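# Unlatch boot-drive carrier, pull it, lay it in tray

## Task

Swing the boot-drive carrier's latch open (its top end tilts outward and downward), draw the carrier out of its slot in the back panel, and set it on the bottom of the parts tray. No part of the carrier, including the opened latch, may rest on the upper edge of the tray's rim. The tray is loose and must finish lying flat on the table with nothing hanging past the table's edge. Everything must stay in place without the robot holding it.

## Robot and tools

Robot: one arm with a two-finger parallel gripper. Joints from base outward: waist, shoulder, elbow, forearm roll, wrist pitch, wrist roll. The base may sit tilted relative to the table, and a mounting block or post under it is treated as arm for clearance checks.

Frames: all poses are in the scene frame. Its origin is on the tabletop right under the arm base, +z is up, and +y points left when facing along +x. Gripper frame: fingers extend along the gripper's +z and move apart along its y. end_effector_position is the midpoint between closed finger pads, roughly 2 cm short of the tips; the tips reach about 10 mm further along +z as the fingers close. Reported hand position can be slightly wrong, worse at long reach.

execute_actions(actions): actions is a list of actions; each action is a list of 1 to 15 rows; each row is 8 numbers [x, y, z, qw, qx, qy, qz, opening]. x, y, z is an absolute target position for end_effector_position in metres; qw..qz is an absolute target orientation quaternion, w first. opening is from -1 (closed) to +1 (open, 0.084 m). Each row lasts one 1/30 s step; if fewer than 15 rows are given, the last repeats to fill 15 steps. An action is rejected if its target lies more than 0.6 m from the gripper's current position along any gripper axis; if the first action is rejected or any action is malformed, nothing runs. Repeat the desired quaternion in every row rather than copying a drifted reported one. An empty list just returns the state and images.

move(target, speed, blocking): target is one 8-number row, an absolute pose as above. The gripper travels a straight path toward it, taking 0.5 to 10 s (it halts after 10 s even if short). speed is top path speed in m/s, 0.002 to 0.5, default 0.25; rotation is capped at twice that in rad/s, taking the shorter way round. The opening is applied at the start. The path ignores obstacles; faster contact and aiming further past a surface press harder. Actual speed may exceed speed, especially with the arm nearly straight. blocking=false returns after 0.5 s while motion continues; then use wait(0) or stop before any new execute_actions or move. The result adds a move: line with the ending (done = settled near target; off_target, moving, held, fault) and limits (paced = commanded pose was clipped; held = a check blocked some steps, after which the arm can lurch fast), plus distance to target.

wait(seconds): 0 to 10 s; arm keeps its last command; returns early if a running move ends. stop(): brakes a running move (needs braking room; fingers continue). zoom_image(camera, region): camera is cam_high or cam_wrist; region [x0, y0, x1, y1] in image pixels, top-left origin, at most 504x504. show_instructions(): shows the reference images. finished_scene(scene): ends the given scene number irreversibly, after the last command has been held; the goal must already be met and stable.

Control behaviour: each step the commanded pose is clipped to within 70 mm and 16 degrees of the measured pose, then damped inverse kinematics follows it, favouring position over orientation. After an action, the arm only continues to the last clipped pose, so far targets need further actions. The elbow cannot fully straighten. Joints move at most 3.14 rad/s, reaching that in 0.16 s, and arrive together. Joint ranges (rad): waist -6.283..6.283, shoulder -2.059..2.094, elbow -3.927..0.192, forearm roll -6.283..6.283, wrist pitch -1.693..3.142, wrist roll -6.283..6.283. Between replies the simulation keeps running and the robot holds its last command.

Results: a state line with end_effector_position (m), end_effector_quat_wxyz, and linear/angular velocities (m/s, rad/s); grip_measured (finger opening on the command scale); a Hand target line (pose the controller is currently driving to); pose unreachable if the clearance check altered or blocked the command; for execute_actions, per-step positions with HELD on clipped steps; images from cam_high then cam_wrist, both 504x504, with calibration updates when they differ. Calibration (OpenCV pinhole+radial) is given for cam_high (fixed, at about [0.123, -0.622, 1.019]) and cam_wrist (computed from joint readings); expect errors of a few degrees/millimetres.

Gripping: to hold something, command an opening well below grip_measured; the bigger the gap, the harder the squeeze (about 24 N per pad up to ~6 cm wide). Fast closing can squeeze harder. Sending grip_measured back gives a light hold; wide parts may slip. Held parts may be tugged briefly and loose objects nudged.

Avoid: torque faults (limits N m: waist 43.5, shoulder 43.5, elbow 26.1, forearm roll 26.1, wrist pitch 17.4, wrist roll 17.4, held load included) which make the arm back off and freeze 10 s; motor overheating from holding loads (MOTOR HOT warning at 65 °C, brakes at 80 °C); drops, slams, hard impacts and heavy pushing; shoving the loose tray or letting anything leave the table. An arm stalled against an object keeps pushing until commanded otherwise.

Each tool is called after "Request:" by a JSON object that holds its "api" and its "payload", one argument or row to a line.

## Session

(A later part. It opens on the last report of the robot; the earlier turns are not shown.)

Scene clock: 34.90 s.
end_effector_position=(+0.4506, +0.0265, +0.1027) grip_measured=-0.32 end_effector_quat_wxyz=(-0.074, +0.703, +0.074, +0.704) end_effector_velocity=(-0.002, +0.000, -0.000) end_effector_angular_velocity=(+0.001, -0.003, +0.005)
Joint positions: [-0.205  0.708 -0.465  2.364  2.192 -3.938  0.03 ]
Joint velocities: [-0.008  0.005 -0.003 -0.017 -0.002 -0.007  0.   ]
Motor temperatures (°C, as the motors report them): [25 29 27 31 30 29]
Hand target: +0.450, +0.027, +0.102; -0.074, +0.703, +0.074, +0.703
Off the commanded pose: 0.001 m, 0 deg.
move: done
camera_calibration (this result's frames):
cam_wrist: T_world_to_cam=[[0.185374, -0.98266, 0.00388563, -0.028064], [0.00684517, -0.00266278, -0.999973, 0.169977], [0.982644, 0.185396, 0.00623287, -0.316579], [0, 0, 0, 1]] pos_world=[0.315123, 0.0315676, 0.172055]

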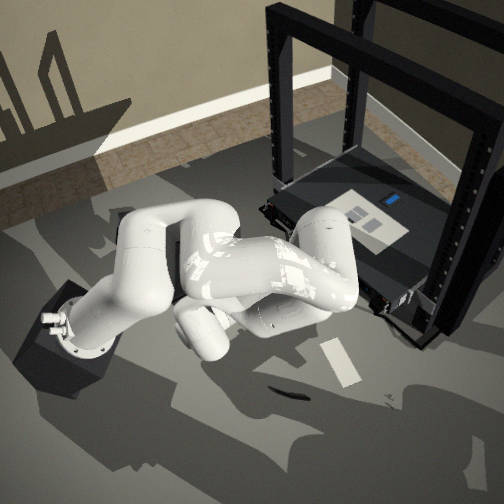

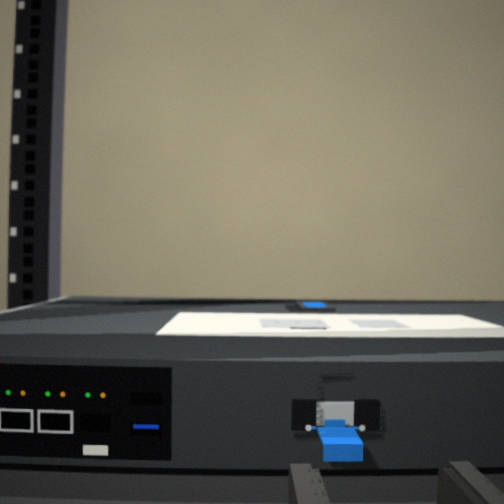

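Request:
{"api": "move", "payload": {
  "target": [0.529,0.0418,0.114,-0.074,0.703,0.074,0.703,-0.3],
  "speed": 0.1
}}

Request:
{"api": "move", "payload": {
  "target": [0.529,0.0418,0.114,-0.074,0.703,0.074,0.703,-1]
}}

Request:
{"api": "move", "payload": {
  "target": [0.50,0.036,0.114,-0.074,0.703,0.074,0.703,-1],
  "speed": 0.03
}}

Request:
{"api": "move", "payload": {
  "target": [0.456,0.027,0.114,-0.074,0.703,0.074,0.703,-1],
  "speed": 0.06
}}

Scene clock: 38.00 s.
end_effector_position=(+0.5283, +0.0418, +0.1132) grip_measured=-0.32 end_effector_quat_wxyz=(-0.074, +0.704, +0.074, +0.703) end_effector_velocity=(+0.001, +0.000, -0.000) end_effector_angular_velocity=(-0.000, +0.001, +0.000)
Joint positions: [ 0.012  0.535 -0.524  2.675  2.018 -3.756  0.03 ]
Joint velocities: [ 0.003 -0.002 -0.002  0.004 -0.004  0.002  0.   ]
Motor temperatures (°C, as the motors report them): [25 29 27 31 30 29]
Hand target: +0.529, +0.042, +0.113; -0.074, +0.703, +0.074, +0.703
Off the commanded pose: 0.001 m, 0 deg.
move: done
camera_calibration (this result's frames):
cam_wrist: T_world_to_cam=[[0.18652, -0.982439, 0.00493569, -0.028142], [0.00493811, -0.00408629, -0.999979, 0.181117], [0.982439, 0.186541, 0.00408921, -0.395497], [0, 0, 0, 1]] pos_world=[0.392906, 0.0468686, 0.182869]

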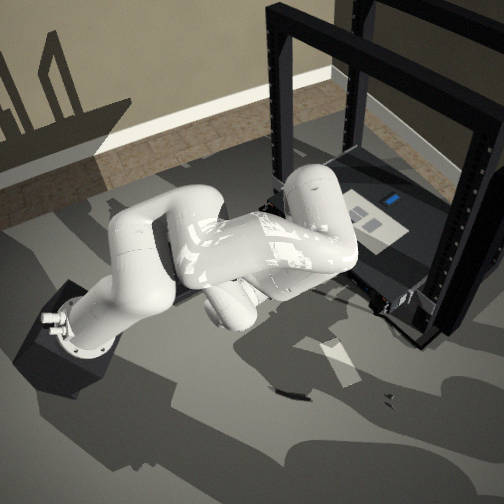

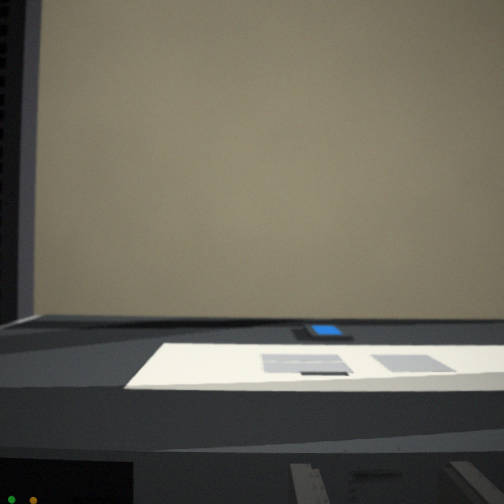

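Scene clock: 38.70 s.
end_effector_position=(+0.5288, +0.0413, +0.1135) grip_measured=-0.70 end_effector_quat_wxyz=(-0.073, +0.704, +0.074, +0.703) end_effector_velocity=(+0.000, +0.000, +0.001) end_effector_angular_velocity=(+0.001, -0.001, +0.001)
Joint positions: [ 0.013  0.533 -0.523  2.677  2.017 -3.755  0.013]
Joint velocities: [ 0.001 -0.001  0.    -0.    -0.     0.001  0.   ]
Motor temperatures (°C, as the motors report them): [25 29 27 31 30 29]
Hand target: +0.529, +0.042, +0.114; -0.074, +0.703, +0.074, +0.703
Off the commanded pose: 0.001 m, 0 deg.
move: done
camera_calibration (this result's frames):
cam_wrist: T_world_to_cam=[[0.185058, -0.982715, 0.00498447, -0.0279699], [0.00463429, -0.00419935, -0.99998, 0.181539], [0.982717, 0.185077, 0.00377706, -0.395952], [0, 0, 0, 1]] pos_world=[0.393443, 0.0465577, 0.183171]

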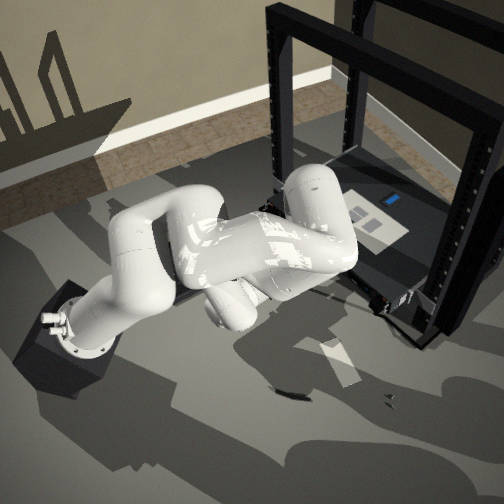

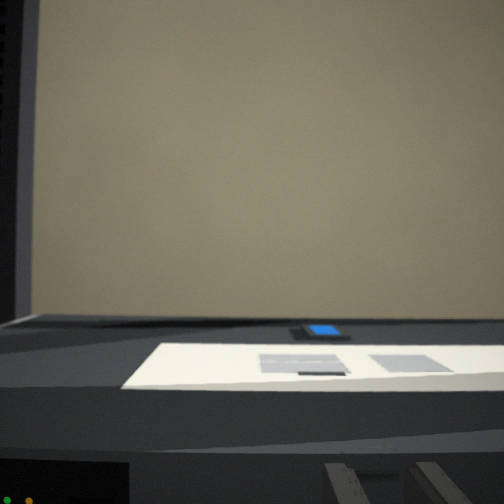

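Scene clock: 39.97 s.
end_effector_position=(+0.5004, +0.0358, +0.1142) grip_measured=-0.70 end_effector_quat_wxyz=(-0.074, +0.703, +0.074, +0.703) end_effector_velocity=(-0.001, -0.000, -0.001) end_effector_angular_velocity=(-0.001, +0.001, +0.000)
Joint positions: [-0.048  0.571 -0.475  2.591  2.092 -3.805  0.013]
Joint velocities: [-0.004  0.003  0.    -0.004  0.002 -0.003  0.   ]
Motor temperatures (°C, as the motors report them): [25 29 27 31 30 29]
Hand target: +0.500, +0.036, +0.114; -0.074, +0.703, +0.074, +0.703
Off the commanded pose: 0.001 m, 0 deg.
move: done
camera_calibration (this result's frames):
cam_wrist: T_world_to_cam=[[0.185597, -0.982616, 0.00446033, -0.0283054], [0.00657198, -0.0032978, -0.999973, 0.181378], [0.982604, 0.185621, 0.00584567, -0.367234], [0, 0, 0, 1]] pos_world=[0.364907, 0.0409513, 0.183646]

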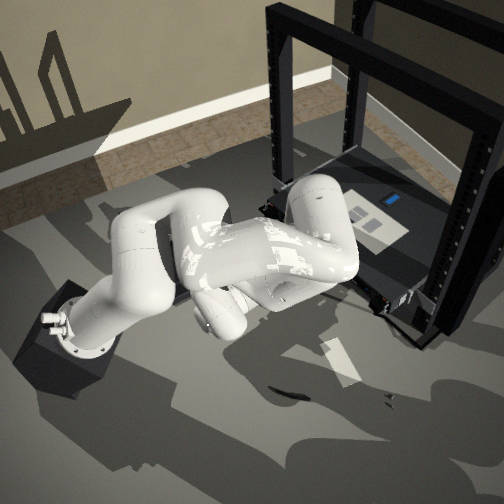

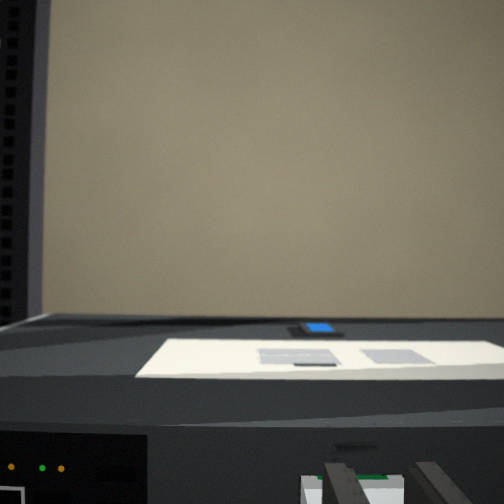

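Scene clock: 41.07 s.
end_effector_position=(+0.4558, +0.0275, +0.1143) grip_measured=-0.70 end_effector_quat_wxyz=(-0.075, +0.704, +0.074, +0.703) end_effector_velocity=(+0.000, -0.002, +0.000) end_effector_angular_velocity=(-0.004, -0.006, -0.003)
Joint positions: [-0.175  0.655 -0.427  2.405  2.183 -3.917  0.013]
Joint velocities: [-0.007  0.002 -0.003 -0.009  0.003 -0.006  0.   ]
Motor temperatures (°C, as the motors report them): [25 29 27 31 30 29]
Hand target: +0.456, +0.027, +0.114; -0.074, +0.703, +0.074, +0.703
Off the commanded pose: 0.001 m, 0 deg.
move: done
camera_calibration (this result's frames):
cam_wrist: T_world_to_cam=[[0.186871, -0.98238, 0.00279155, -0.0286416], [0.00465952, -0.00195524, -0.999987, 0.182504], [0.982373, 0.186882, 0.00421204, -0.321553], [0, 0, 0, 1]] pos_world=[0.320387, 0.0323122, 0.183936]

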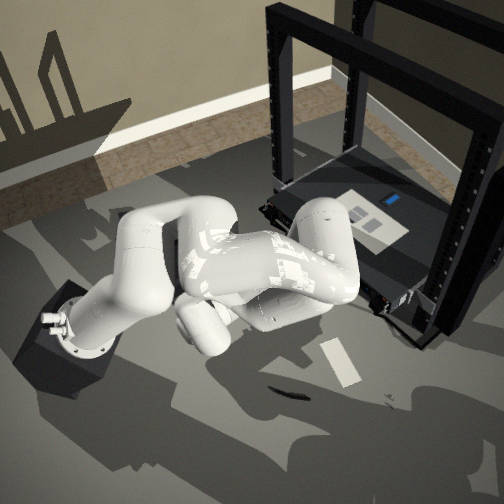

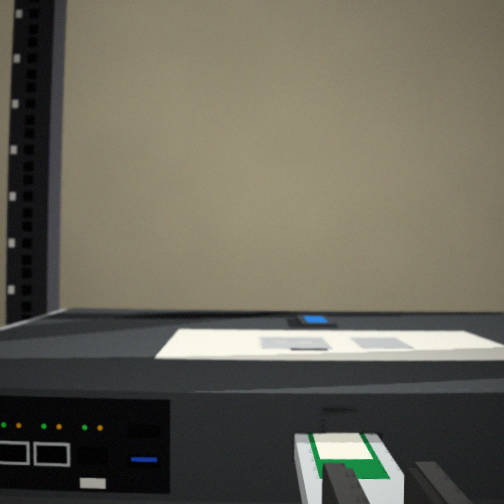

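Request:
{"api": "move", "payload": {
  "target": [0.456,0.0275,0.114,-0.074,0.703,0.074,0.703,0]
}}

Request:
{"api": "move", "payload": {
  "target": [0.42,0.02,0.145,-0.074,0.703,0.074,0.703,0.2]
}}

Request:
{"api": "move", "payload": {
  "target": [0.47,0.03,0.215,0,0.9956,0.094,0,0.2]
}}

Request:
{"api": "move", "payload": {
  "target": [0.526,0.04,0.17,0,0.9956,0.094,0,0.2]
}}

Scene clock: 42.37 s.
end_effector_position=(+0.4560, +0.0275, +0.1140) grip_measured=-0.01 end_effector_quat_wxyz=(-0.074, +0.703, +0.074, +0.703) end_effector_velocity=(+0.000, +0.000, +0.000) end_effector_angular_velocity=(+0.000, -0.001, +0.000)
Joint positions: [-0.174  0.657 -0.428  2.405  2.185 -3.918  0.044]
Joint velocities: [ 0.001 -0.001 -0.     0.     0.    -0.    -0.   ]
Motor temperatures (°C, as the motors report them): [25 29 27 31 30 29]
Hand target: +0.456, +0.028, +0.114; -0.074, +0.703, +0.074, +0.703
Off the commanded pose: 0.000 m, 0 deg.
move: done
camera_calibration (this result's frames):
cam_wrist: T_world_to_cam=[[0.186047, -0.982531, 0.00432418, -0.0284446], [0.00600177, -0.00326449, -0.999977, 0.181675], [0.982522, 0.186069, 0.00528957, -0.321955], [0, 0, 0, 1]] pos_world=[0.32053, 0.0325513, 0.183497]

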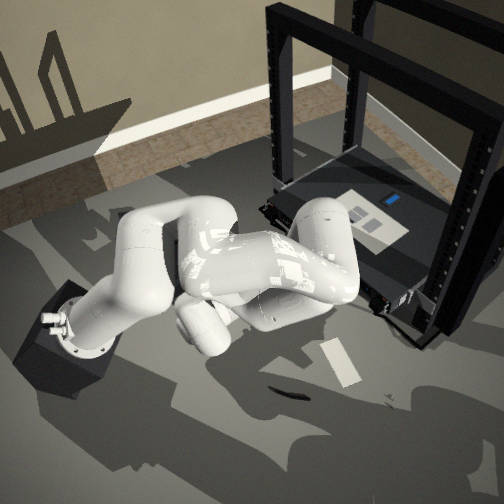

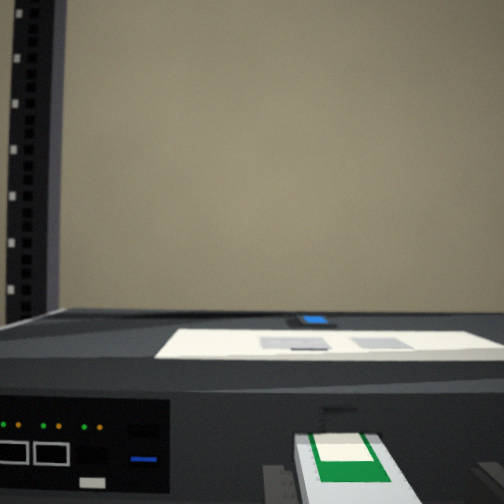

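Scene clock: 43.20 s.
end_effector_position=(+0.4205, +0.0199, +0.1452) grip_measured=+0.19 end_effector_quat_wxyz=(-0.074, +0.703, +0.074, +0.703) end_effector_velocity=(-0.001, +0.001, +0.001) end_effector_angular_velocity=(+0.002, -0.002, +0.004)
Joint positions: [-0.281  0.639 -0.31   2.233  2.232 -4.035  0.052]
Joint velocities: [-0.004  0.001  0.002 -0.011 -0.002 -0.005  0.   ]
Motor temperatures (°C, as the motors report them): [25 29 27 31 30 29]
Hand target: +0.420, +0.020, +0.145; -0.074, +0.703, +0.074, +0.703
Off the commanded pose: 0.001 m, 0 deg.
move: done
camera_calibration (this result's frames):
cam_wrist: T_world_to_cam=[[0.18567, -0.982603, 0.00419077, -0.0292621], [0.00652189, -0.00303251, -0.999974, 0.212823], [0.982591, 0.185692, 0.00584538, -0.285897], [0, 0, 0, 1]] pos_world=[0.284965, 0.0249812, 0.214612]

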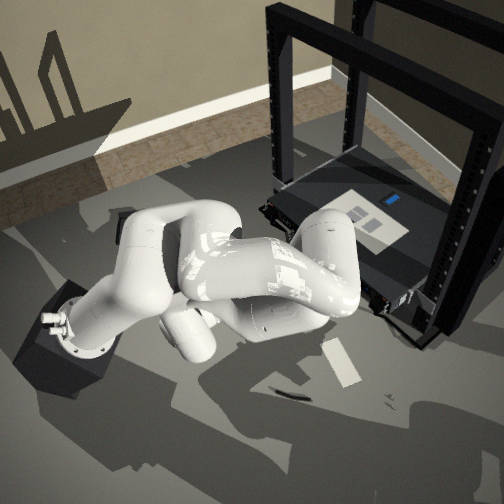

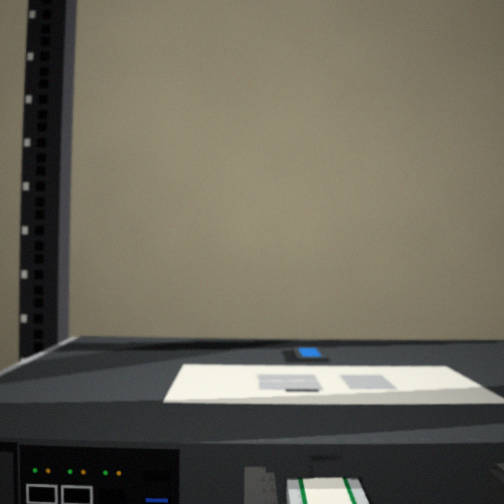

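Scene clock: 46.83 s.
end_effector_position=(+0.4695, +0.0299, +0.2143) grip_measured=+0.19 end_effector_quat_wxyz=(+0.002, +0.996, +0.093, +0.002) end_effector_velocity=(+0.001, -0.000, +0.001) end_effector_angular_velocity=(-0.001, +0.005, -0.000)
Joint positions: [ 0.62  -0.411 -0.569  5.358  0.888 -5.399  0.052]
Joint velocities: [ 0.001  0.004 -0.008  0.007  0.006 -0.005  0.   ]
Motor temperatures (°C, as the motors report them): [25 29 27 31 30 29]
Hand target: +0.470, +0.030, +0.214; +0.002, +0.996, +0.093, +0.002
Off the commanded pose: 0.001 m, 0 deg.
move: done
camera_calibration (this result's frames):
cam_wrist: T_world_to_cam=[[0.188989, -0.981584, 0.0278415, -0.0354876], [-0.98189, -0.189279, -0.0081503, 0.538702], [0.01327, -0.0257969, -0.999579, 0.340576], [0, 0, 0, 1]] pos_world=[0.531134, 0.0759167, 0.345812]

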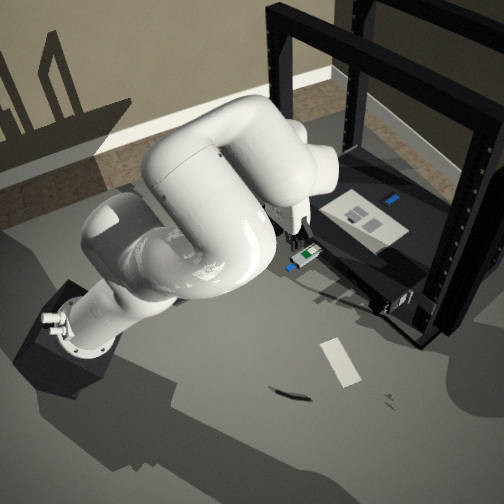

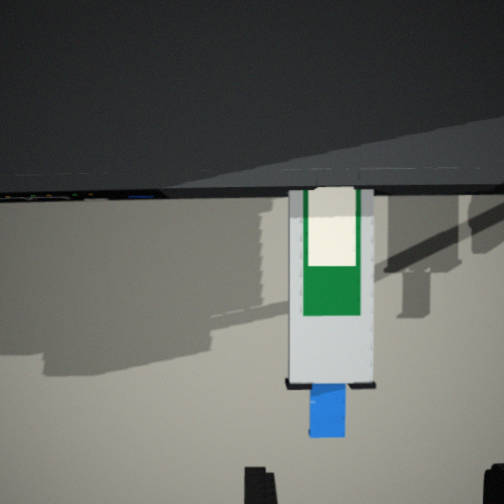

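Scene clock: 47.73 s.
end_effector_position=(+0.5258, +0.0403, +0.1702) grip_measured=+0.19 end_effector_quat_wxyz=(-0.000, +0.996, +0.094, +0.000) end_effector_velocity=(-0.000, +0.001, -0.001) end_effector_angular_velocity=(-0.000, +0.002, +0.003)
Joint positions: [ 0.51  -0.167 -0.766  5.315  0.785 -5.426  0.052]
Joint velocities: [ 0.001  0.006 -0.002 -0.    -0.    -0.    -0.   ]
Motor temperatures (°C, as the motors report them): [25 29 27 31 30 29]
Hand target: +0.526, +0.040, +0.170; -0.000, +0.996, +0.094, -0.000
Off the commanded pose: 0.000 m, 0 deg.
move: done
camera_calibration (this result's frames):
cam_wrist: T_world_to_cam=[[0.191031, -0.981338, 0.0219717, -0.034773], [-0.981537, -0.191192, -0.00546144, 0.59506], [0.00956034, -0.0205227, -0.999744, 0.297768], [0, 0, 0, 1]] pos_world=[0.58787, 0.0857579, 0.301706]

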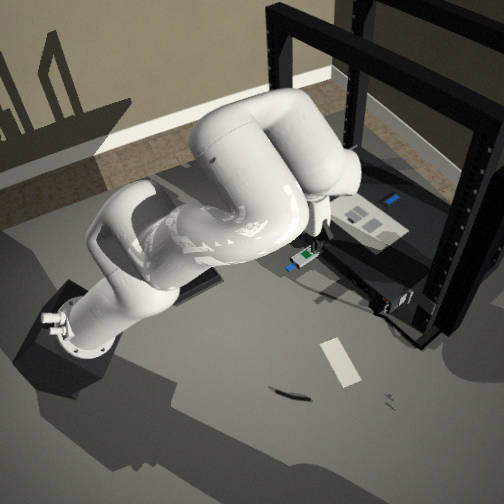

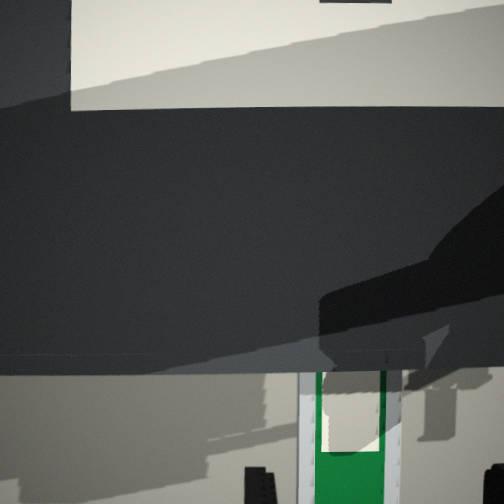

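Request:
{"api": "move", "payload": {
  "target": [0.528,0.038,0.106,0,0.9956,0.094,0,0.2],
  "speed": 0.1
}}

Request:
{"api": "move", "payload": {
  "target": [0.528,0.038,0.106,0,0.9956,0.094,0,-0.7]
}}

Request:
{"api": "move", "payload": {
  "target": [0.45,0.0225,0.106,0,0.9956,0.094,0,-0.7],
  "speed": 0.08
}}

Request:
{"api": "move", "payload": {
  "target": [0.33,0.17,0.27,0,0.9956,0.094,0,-0.7]
}}

Scene clock: 49.87 s.
end_effector_position=(+0.5280, +0.0382, +0.1064) grip_measured=+0.19 end_effector_quat_wxyz=(-0.000, +0.996, +0.094, +0.000) end_effector_velocity=(-0.001, +0.000, -0.002) end_effector_angular_velocity=(-0.001, +0.002, +0.001)
Joint positions: [ 0.389 -0.006 -0.81   5.176  0.645 -5.344  0.052]
Joint velocities: [-0.002  0.005 -0.001 -0.003 -0.001  0.002 -0.   ]
Motor temperatures (°C, as the motors report them): [25 29 27 31 30 29]
Hand target: +0.528, +0.038, +0.106; -0.000, +0.996, +0.094, -0.000
Off the commanded pose: 0.000 m, 0 deg.
move: done
camera_calibration (this result's frames):
cam_wrist: T_world_to_cam=[[0.190806, -0.981385, 0.0218291, -0.0357589], [-0.981581, -0.190968, -0.00555222, 0.596492], [0.00961752, -0.0203676, -0.999746, 0.233898], [0, 0, 0, 1]] pos_world=[0.590078, 0.0835815, 0.237931]

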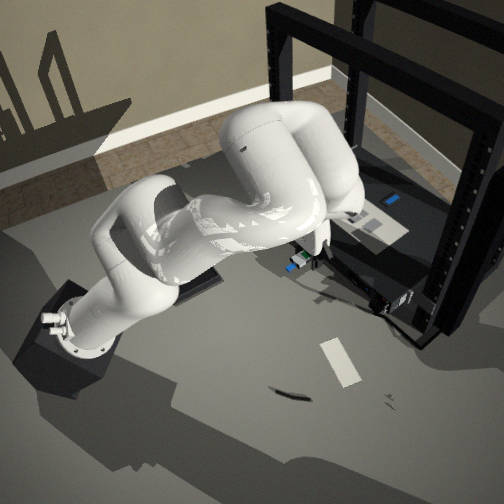

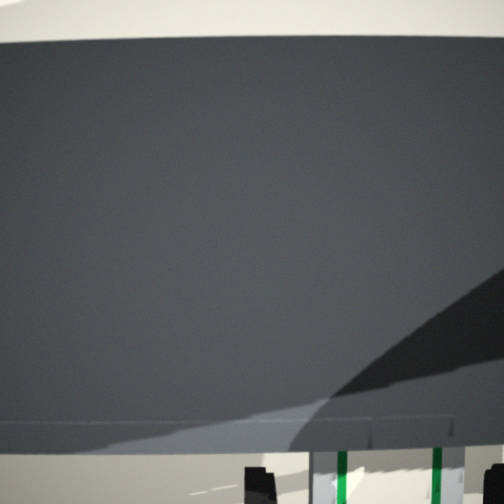

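Scene clock: 50.57 s.
end_effector_position=(+0.5279, +0.0386, +0.1063) grip_measured=-0.27 end_effector_quat_wxyz=(-0.001, +0.996, +0.094, +0.000) end_effector_velocity=(-0.000, -0.001, -0.001) end_effector_angular_velocity=(-0.001, +0.002, -0.000)
Joint positions: [ 0.39  -0.005 -0.81   5.175  0.645 -5.344  0.032]
Joint velocities: [-0.002  0.001  0.    -0.     0.    -0.     0.   ]
Motor temperatures (°C, as the motors report them): [25 29 27 31 30 29]
Hand target: +0.528, +0.038, +0.106; -0.000, +0.996, +0.094, +0.000
Off the commanded pose: 0.001 m, 0 deg.
move: done
camera_calibration (this result's frames):
cam_wrist: T_world_to_cam=[[0.191947, -0.981167, 0.0216198, -0.0359426], [-0.981356, -0.192112, -0.00584175, 0.596443], [0.00988516, -0.0200954, -0.999749, 0.233639], [0, 0, 0, 1]] pos_world=[0.589913, 0.0840134, 0.237842]

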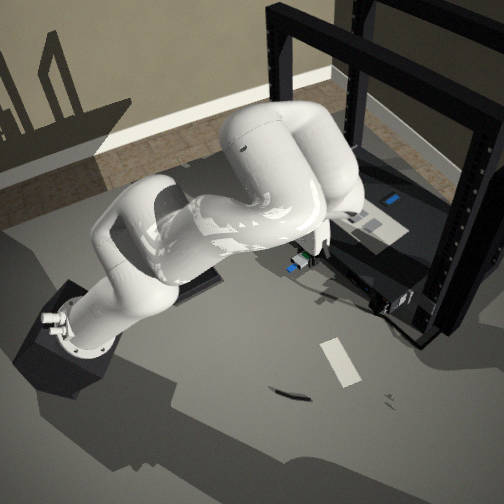

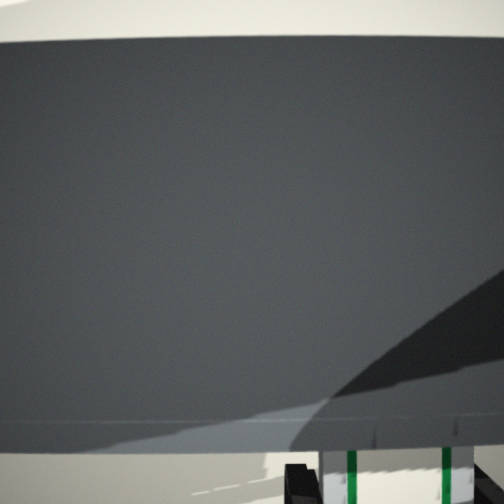

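Scene clock: 51.90 s.
end_effector_position=(+0.4503, +0.0222, +0.1063) grip_measured=-0.28 end_effector_quat_wxyz=(-0.000, +0.996, +0.094, -0.000) end_effector_velocity=(-0.001, +0.000, +0.000) end_effector_angular_velocity=(+0.001, -0.001, +0.001)
Joint positions: [ 0.354 -0.154 -0.555  5.023  0.583 -5.189  0.032]
Joint velocities: [ 0.001 -0.003  0.005 -0.004 -0.001  0.004  0.   ]
Motor temperatures (°C, as the motors report them): [25 29 27 31 30 29]
Hand target: +0.450, +0.022, +0.106; -0.000, +0.996, +0.094, -0.000
Off the commanded pose: 0.000 m, 0 deg.
move: done
camera_calibration (this result's frames):
cam_wrist: T_world_to_cam=[[0.191022, -0.981331, 0.0223742, -0.036702], [-0.981542, -0.191179, -0.00511574, 0.51708], [0.00929772, -0.020984, -0.999737, 0.234336], [0, 0, 0, 1]] pos_world=[0.512367, 0.0677554, 0.23774]

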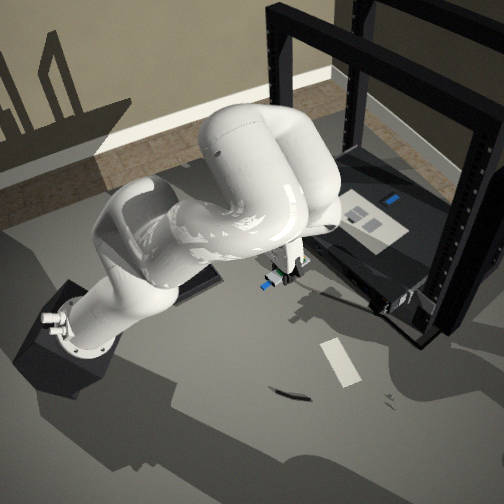

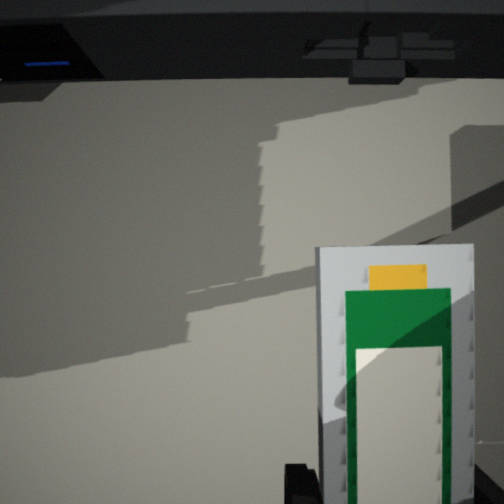

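Scene clock: 53.40 s.
end_effector_position=(+0.3303, +0.1681, +0.2693) grip_measured=-0.28 end_effector_quat_wxyz=(+0.002, +0.996, +0.094, +0.001) end_effector_velocity=(-0.000, +0.001, +0.001) end_effector_angular_velocity=(-0.003, +0.001, -0.002)
Joint positions: [ 1.203 -0.202 -0.547  5.444  1.093 -4.86   0.032]
Joint velocities: [ 0.006  0.004 -0.006  0.004  0.007  0.003 -0.   ]
Motor temperatures (°C, as the motors report them): [25 29 27 31 30 29]
Hand target: +0.330, +0.168, +0.270; +0.002, +0.996, +0.095, +0.001
Off the commanded pose: 0.002 m, 0 deg.
move: done
camera_calibration (this result's frames):
cam_wrist: T_world_to_cam=[[0.192237, -0.980968, 0.0273398, 0.123862], [-0.981283, -0.192471, -0.00616074, 0.428416], [0.0113056, -0.0256438, -0.999607, 0.40161], [0, 0, 0, 1]] pos_world=[0.392046, 0.214261, 0.400705]

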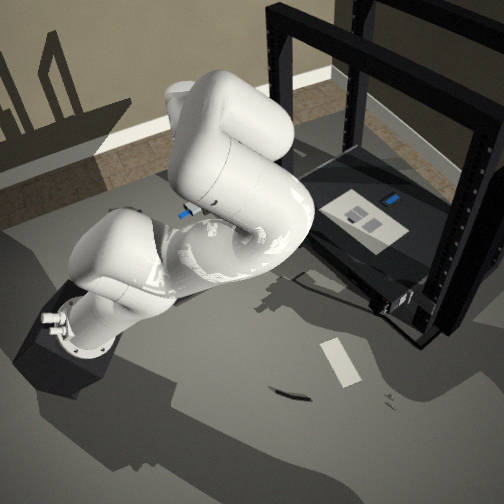

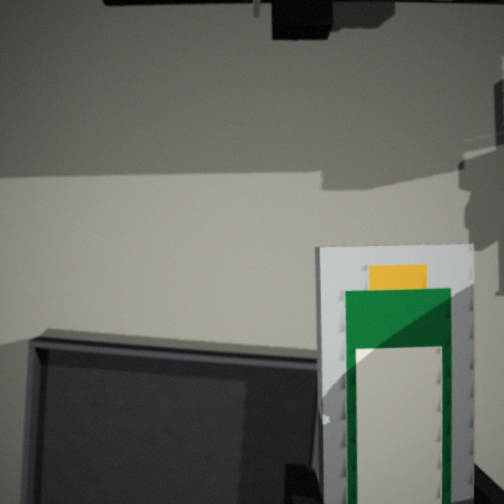

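Request:
{"api": "move", "payload": {
  "target": [0.26,0.241,0.15,0,0.747,-0.665,0,-0.7]
}}

Request:
{"api": "move", "payload": {
  "target": [0.26,0.241,0.06,0,0.747,-0.665,0,-0.7],
  "speed": 0.15
}}

Scene clock: 57.97 s.
end_effector_position=(+0.2596, +0.2402, +0.1504) grip_measured=-0.28 end_effector_quat_wxyz=(+0.000, +0.747, -0.665, -0.000) end_effector_velocity=(+0.000, +0.000, -0.000) end_effector_angular_velocity=(+0.001, -0.003, -0.005)
Joint positions: [ 1.119  0.328 -0.635  5.118  0.81  -2.79   0.032]
Joint velocities: [ 0.001  0.001 -0.    -0.004  0.     0.01  -0.   ]
Motor temperatures (°C, as the motors report them): [25 29 27 31 30 29]
Hand target: +0.259, +0.240, +0.150; +0.000, +0.747, -0.665, -0.000
Off the commanded pose: 0.001 m, 0 deg.
move: done
camera_calibration (this result's frames):
cam_wrist: T_world_to_cam=[[-0.992489, -0.120023, 0.0236836, 0.312748], [-0.120177, 0.992739, -0.00516776, -0.136152], [-0.0228914, -0.00797517, -0.999706, 0.290003], [0, 0, 0, 1]] pos_world=[0.300675, 0.175013, 0.281807]

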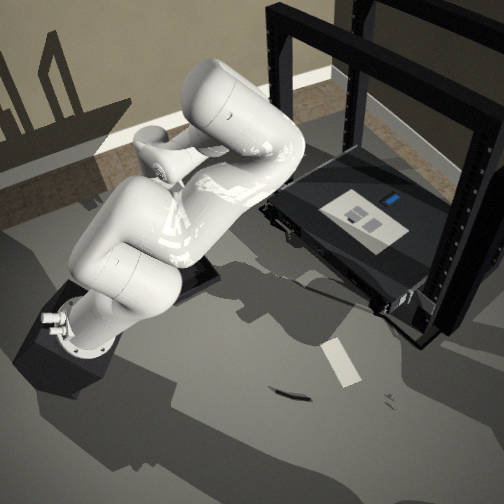

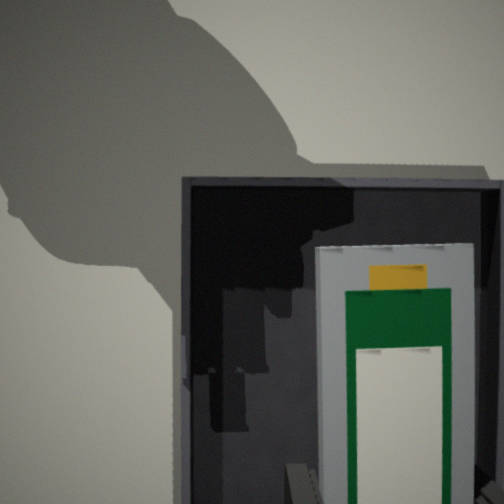

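Scene clock: 59.03 s.
end_effector_position=(+0.2598, +0.2412, +0.0607) grip_measured=-0.28 end_effector_quat_wxyz=(-0.000, +0.747, -0.665, -0.001) end_effector_velocity=(-0.001, -0.001, -0.002) end_effector_angular_velocity=(-0.002, +0.001, +0.001)
Joint positions: [ 0.925  0.574 -0.743  4.802  0.731 -2.613  0.032]
Joint velocities: [-0.003  0.004 -0.    -0.004  0.     0.002 -0.   ]
Motor temperatures (°C, as the motors report them): [25 29 27 31 30 29]
Hand target: +0.260, +0.241, +0.060; +0.000, +0.747, -0.665, -0.001
Off the commanded pose: 0.001 m, 0 deg.
move: done
camera_calibration (this result's frames):
cam_wrist: T_world_to_cam=[[-0.992524, -0.119811, 0.0232796, 0.315182], [-0.119937, 0.992773, -0.00412489, -0.137768], [-0.0226172, -0.00688615, -0.99972, 0.199997], [0, 0, 0, 1]] pos_world=[0.300826, 0.175912, 0.192035]

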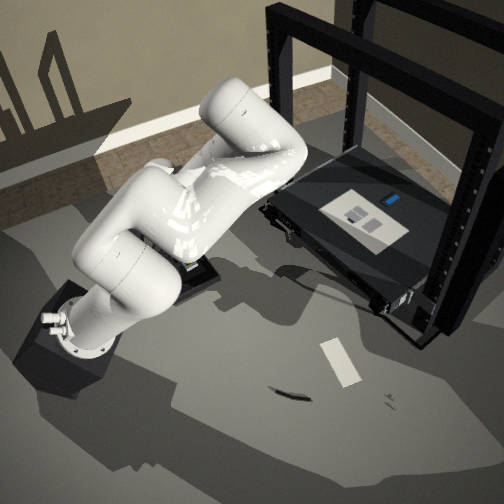

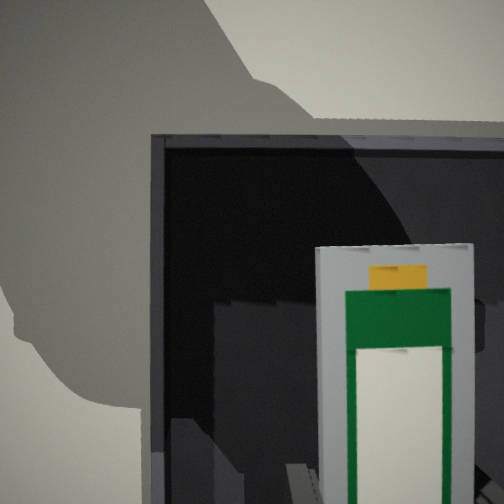

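Request:
{"api": "move", "payload": {
  "target": [0.261,0.231,0.024,0,0.747,-0.665,0,-0.7],
  "speed": 0.05
}}

Request:
{"api": "move", "payload": {
  "target": [0.261,0.231,0.024,0,0.747,-0.665,0,0.1]
}}

Request:
{"api": "move", "payload": {
  "target": [0.275,0.33,0.24,0,0.747,-0.665,0,0.1]
}}

Scene clock: 60.77 s.
end_effector_position=(+0.2607, +0.2313, +0.0246) grip_measured=-0.27 end_effector_quat_wxyz=(-0.000, +0.747, -0.665, -0.001) end_effector_velocity=(+0.000, +0.001, +0.000) end_effector_angular_velocity=(+0.003, -0.002, +0.002)
Joint positions: [ 0.835  0.652 -0.778  4.665  0.717 -2.55   0.032]
Joint velocities: [ 0.002  0.001 -0.001 -0.004 -0.     0.003  0.   ]
Motor temperatures (°C, as the motors report them): [25 29 27 31 30 29]
Hand target: +0.261, +0.231, +0.024; +0.000, +0.747, -0.665, -0.000
Off the commanded pose: 0.001 m, 0 deg.
move: done
camera_calibration (this result's frames):
cam_wrist: T_world_to_cam=[[-0.99247, -0.120292, 0.0230802, 0.315866], [-0.120419, 0.992714, -0.00418437, -0.127772], [-0.0224087, -0.00693215, -0.999725, 0.163845], [0, 0, 0, 1]] pos_world=[0.301773, 0.165973, 0.155975]

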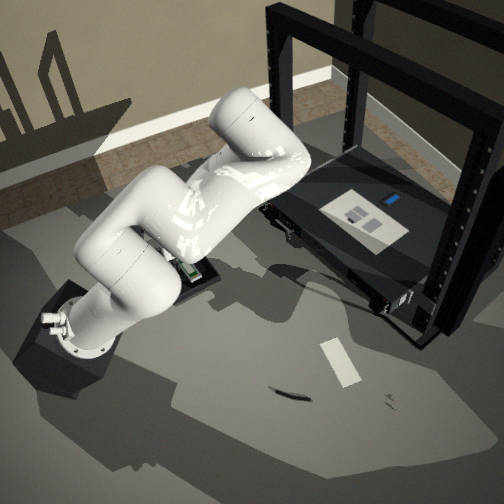

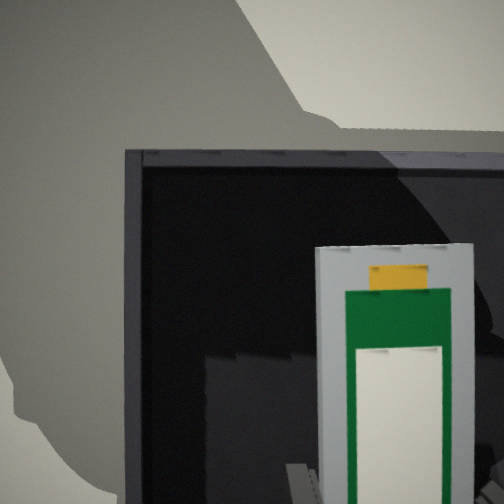

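Scene clock: 61.47 s.
end_effector_position=(+0.2610, +0.2310, +0.0240) grip_measured=+0.09 end_effector_quat_wxyz=(+0.000, +0.747, -0.665, -0.000) end_effector_velocity=(+0.001, +0.000, +0.000) end_effector_angular_velocity=(+0.002, -0.002, -0.002)
Joint positions: [ 0.834  0.653 -0.779  4.663  0.718 -2.549  0.048]
Joint velocities: [-0.    -0.002 -0.001 -0.    -0.     0.     0.   ]
Motor temperatures (°C, as the motors report them): [25 29 27 31 30 29]
Hand target: +0.261, +0.231, +0.024; -0.000, +0.747, -0.665, -0.000
Off the commanded pose: 0.000 m, 0 deg.
move: done
camera_calibration (this result's frames):
cam_wrist: T_world_to_cam=[[-0.992512, -0.120029, 0.0226447, 0.316087], [-0.120175, 0.992739, -0.00517945, -0.127515], [-0.0218586, -0.00786199, -0.99973, 0.163308], [0, 0, 0, 1]] pos_world=[0.301966, 0.165813, 0.155446]

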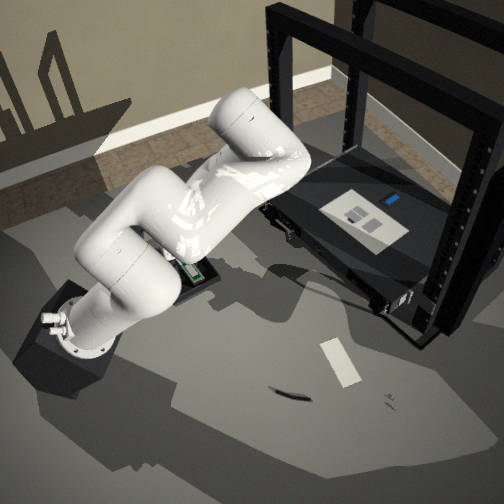

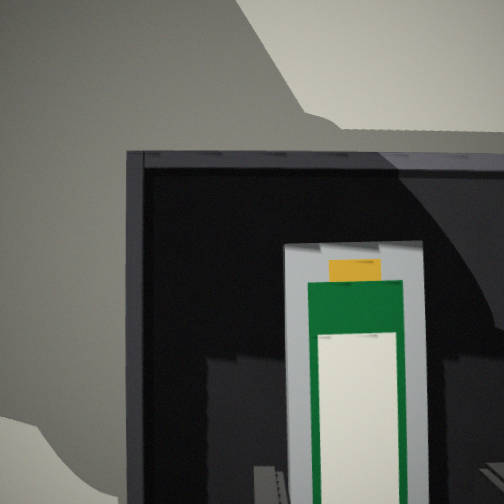

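Scene clock: 62.90 s.
end_effector_position=(+0.2754, +0.3295, +0.2382) grip_measured=+0.09 end_effector_quat_wxyz=(+0.000, +0.747, -0.665, +0.002) end_effector_velocity=(+0.002, +0.003, +0.005) end_effector_angular_velocity=(+0.006, -0.002, -0.004)
Joint positions: [ 1.342  0.427 -0.958  5.429  1.009 -2.966  0.048]
Joint velocities: [ 0.005 -0.001 -0.011  0.005  0.005 -0.003 -0.   ]
Motor temperatures (°C, as the motors report them): [25 29 27 31 30 29]
Hand target: +0.276, +0.330, +0.239; -0.001, +0.747, -0.665, +0.001
Off the commanded pose: 0.002 m, 0 deg.
move: done
camera_calibration (this result's frames):
cam_wrist: T_world_to_cam=[[-0.992494, -0.12056, 0.0205178, 0.337996], [-0.120745, 0.992651, -0.00806054, -0.221554], [-0.0193952, -0.0104775, -0.999757, 0.378764], [0, 0, 0, 1]] pos_world=[0.316054, 0.264643, 0.369951]

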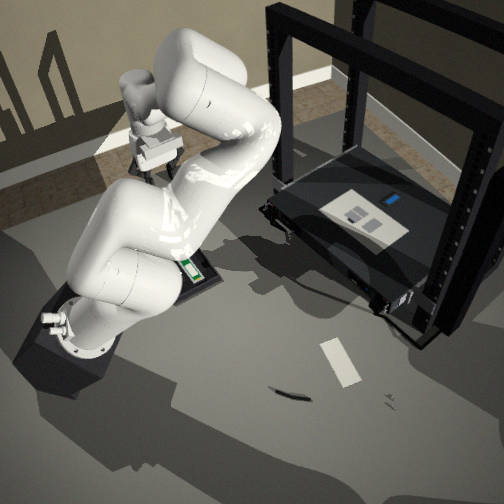

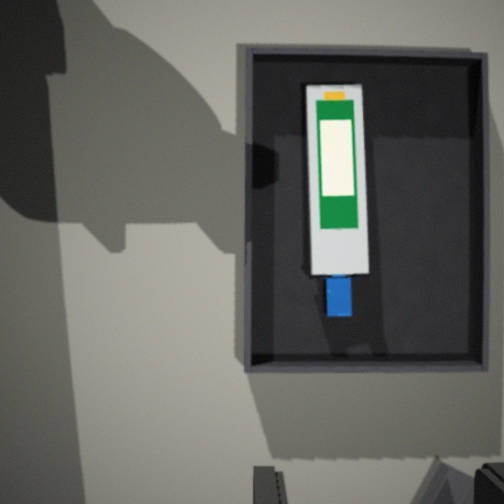

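Request:
{"api": "finished_scene", "payload": {
  "scene": 2
}}

The scene is finished: the task was done.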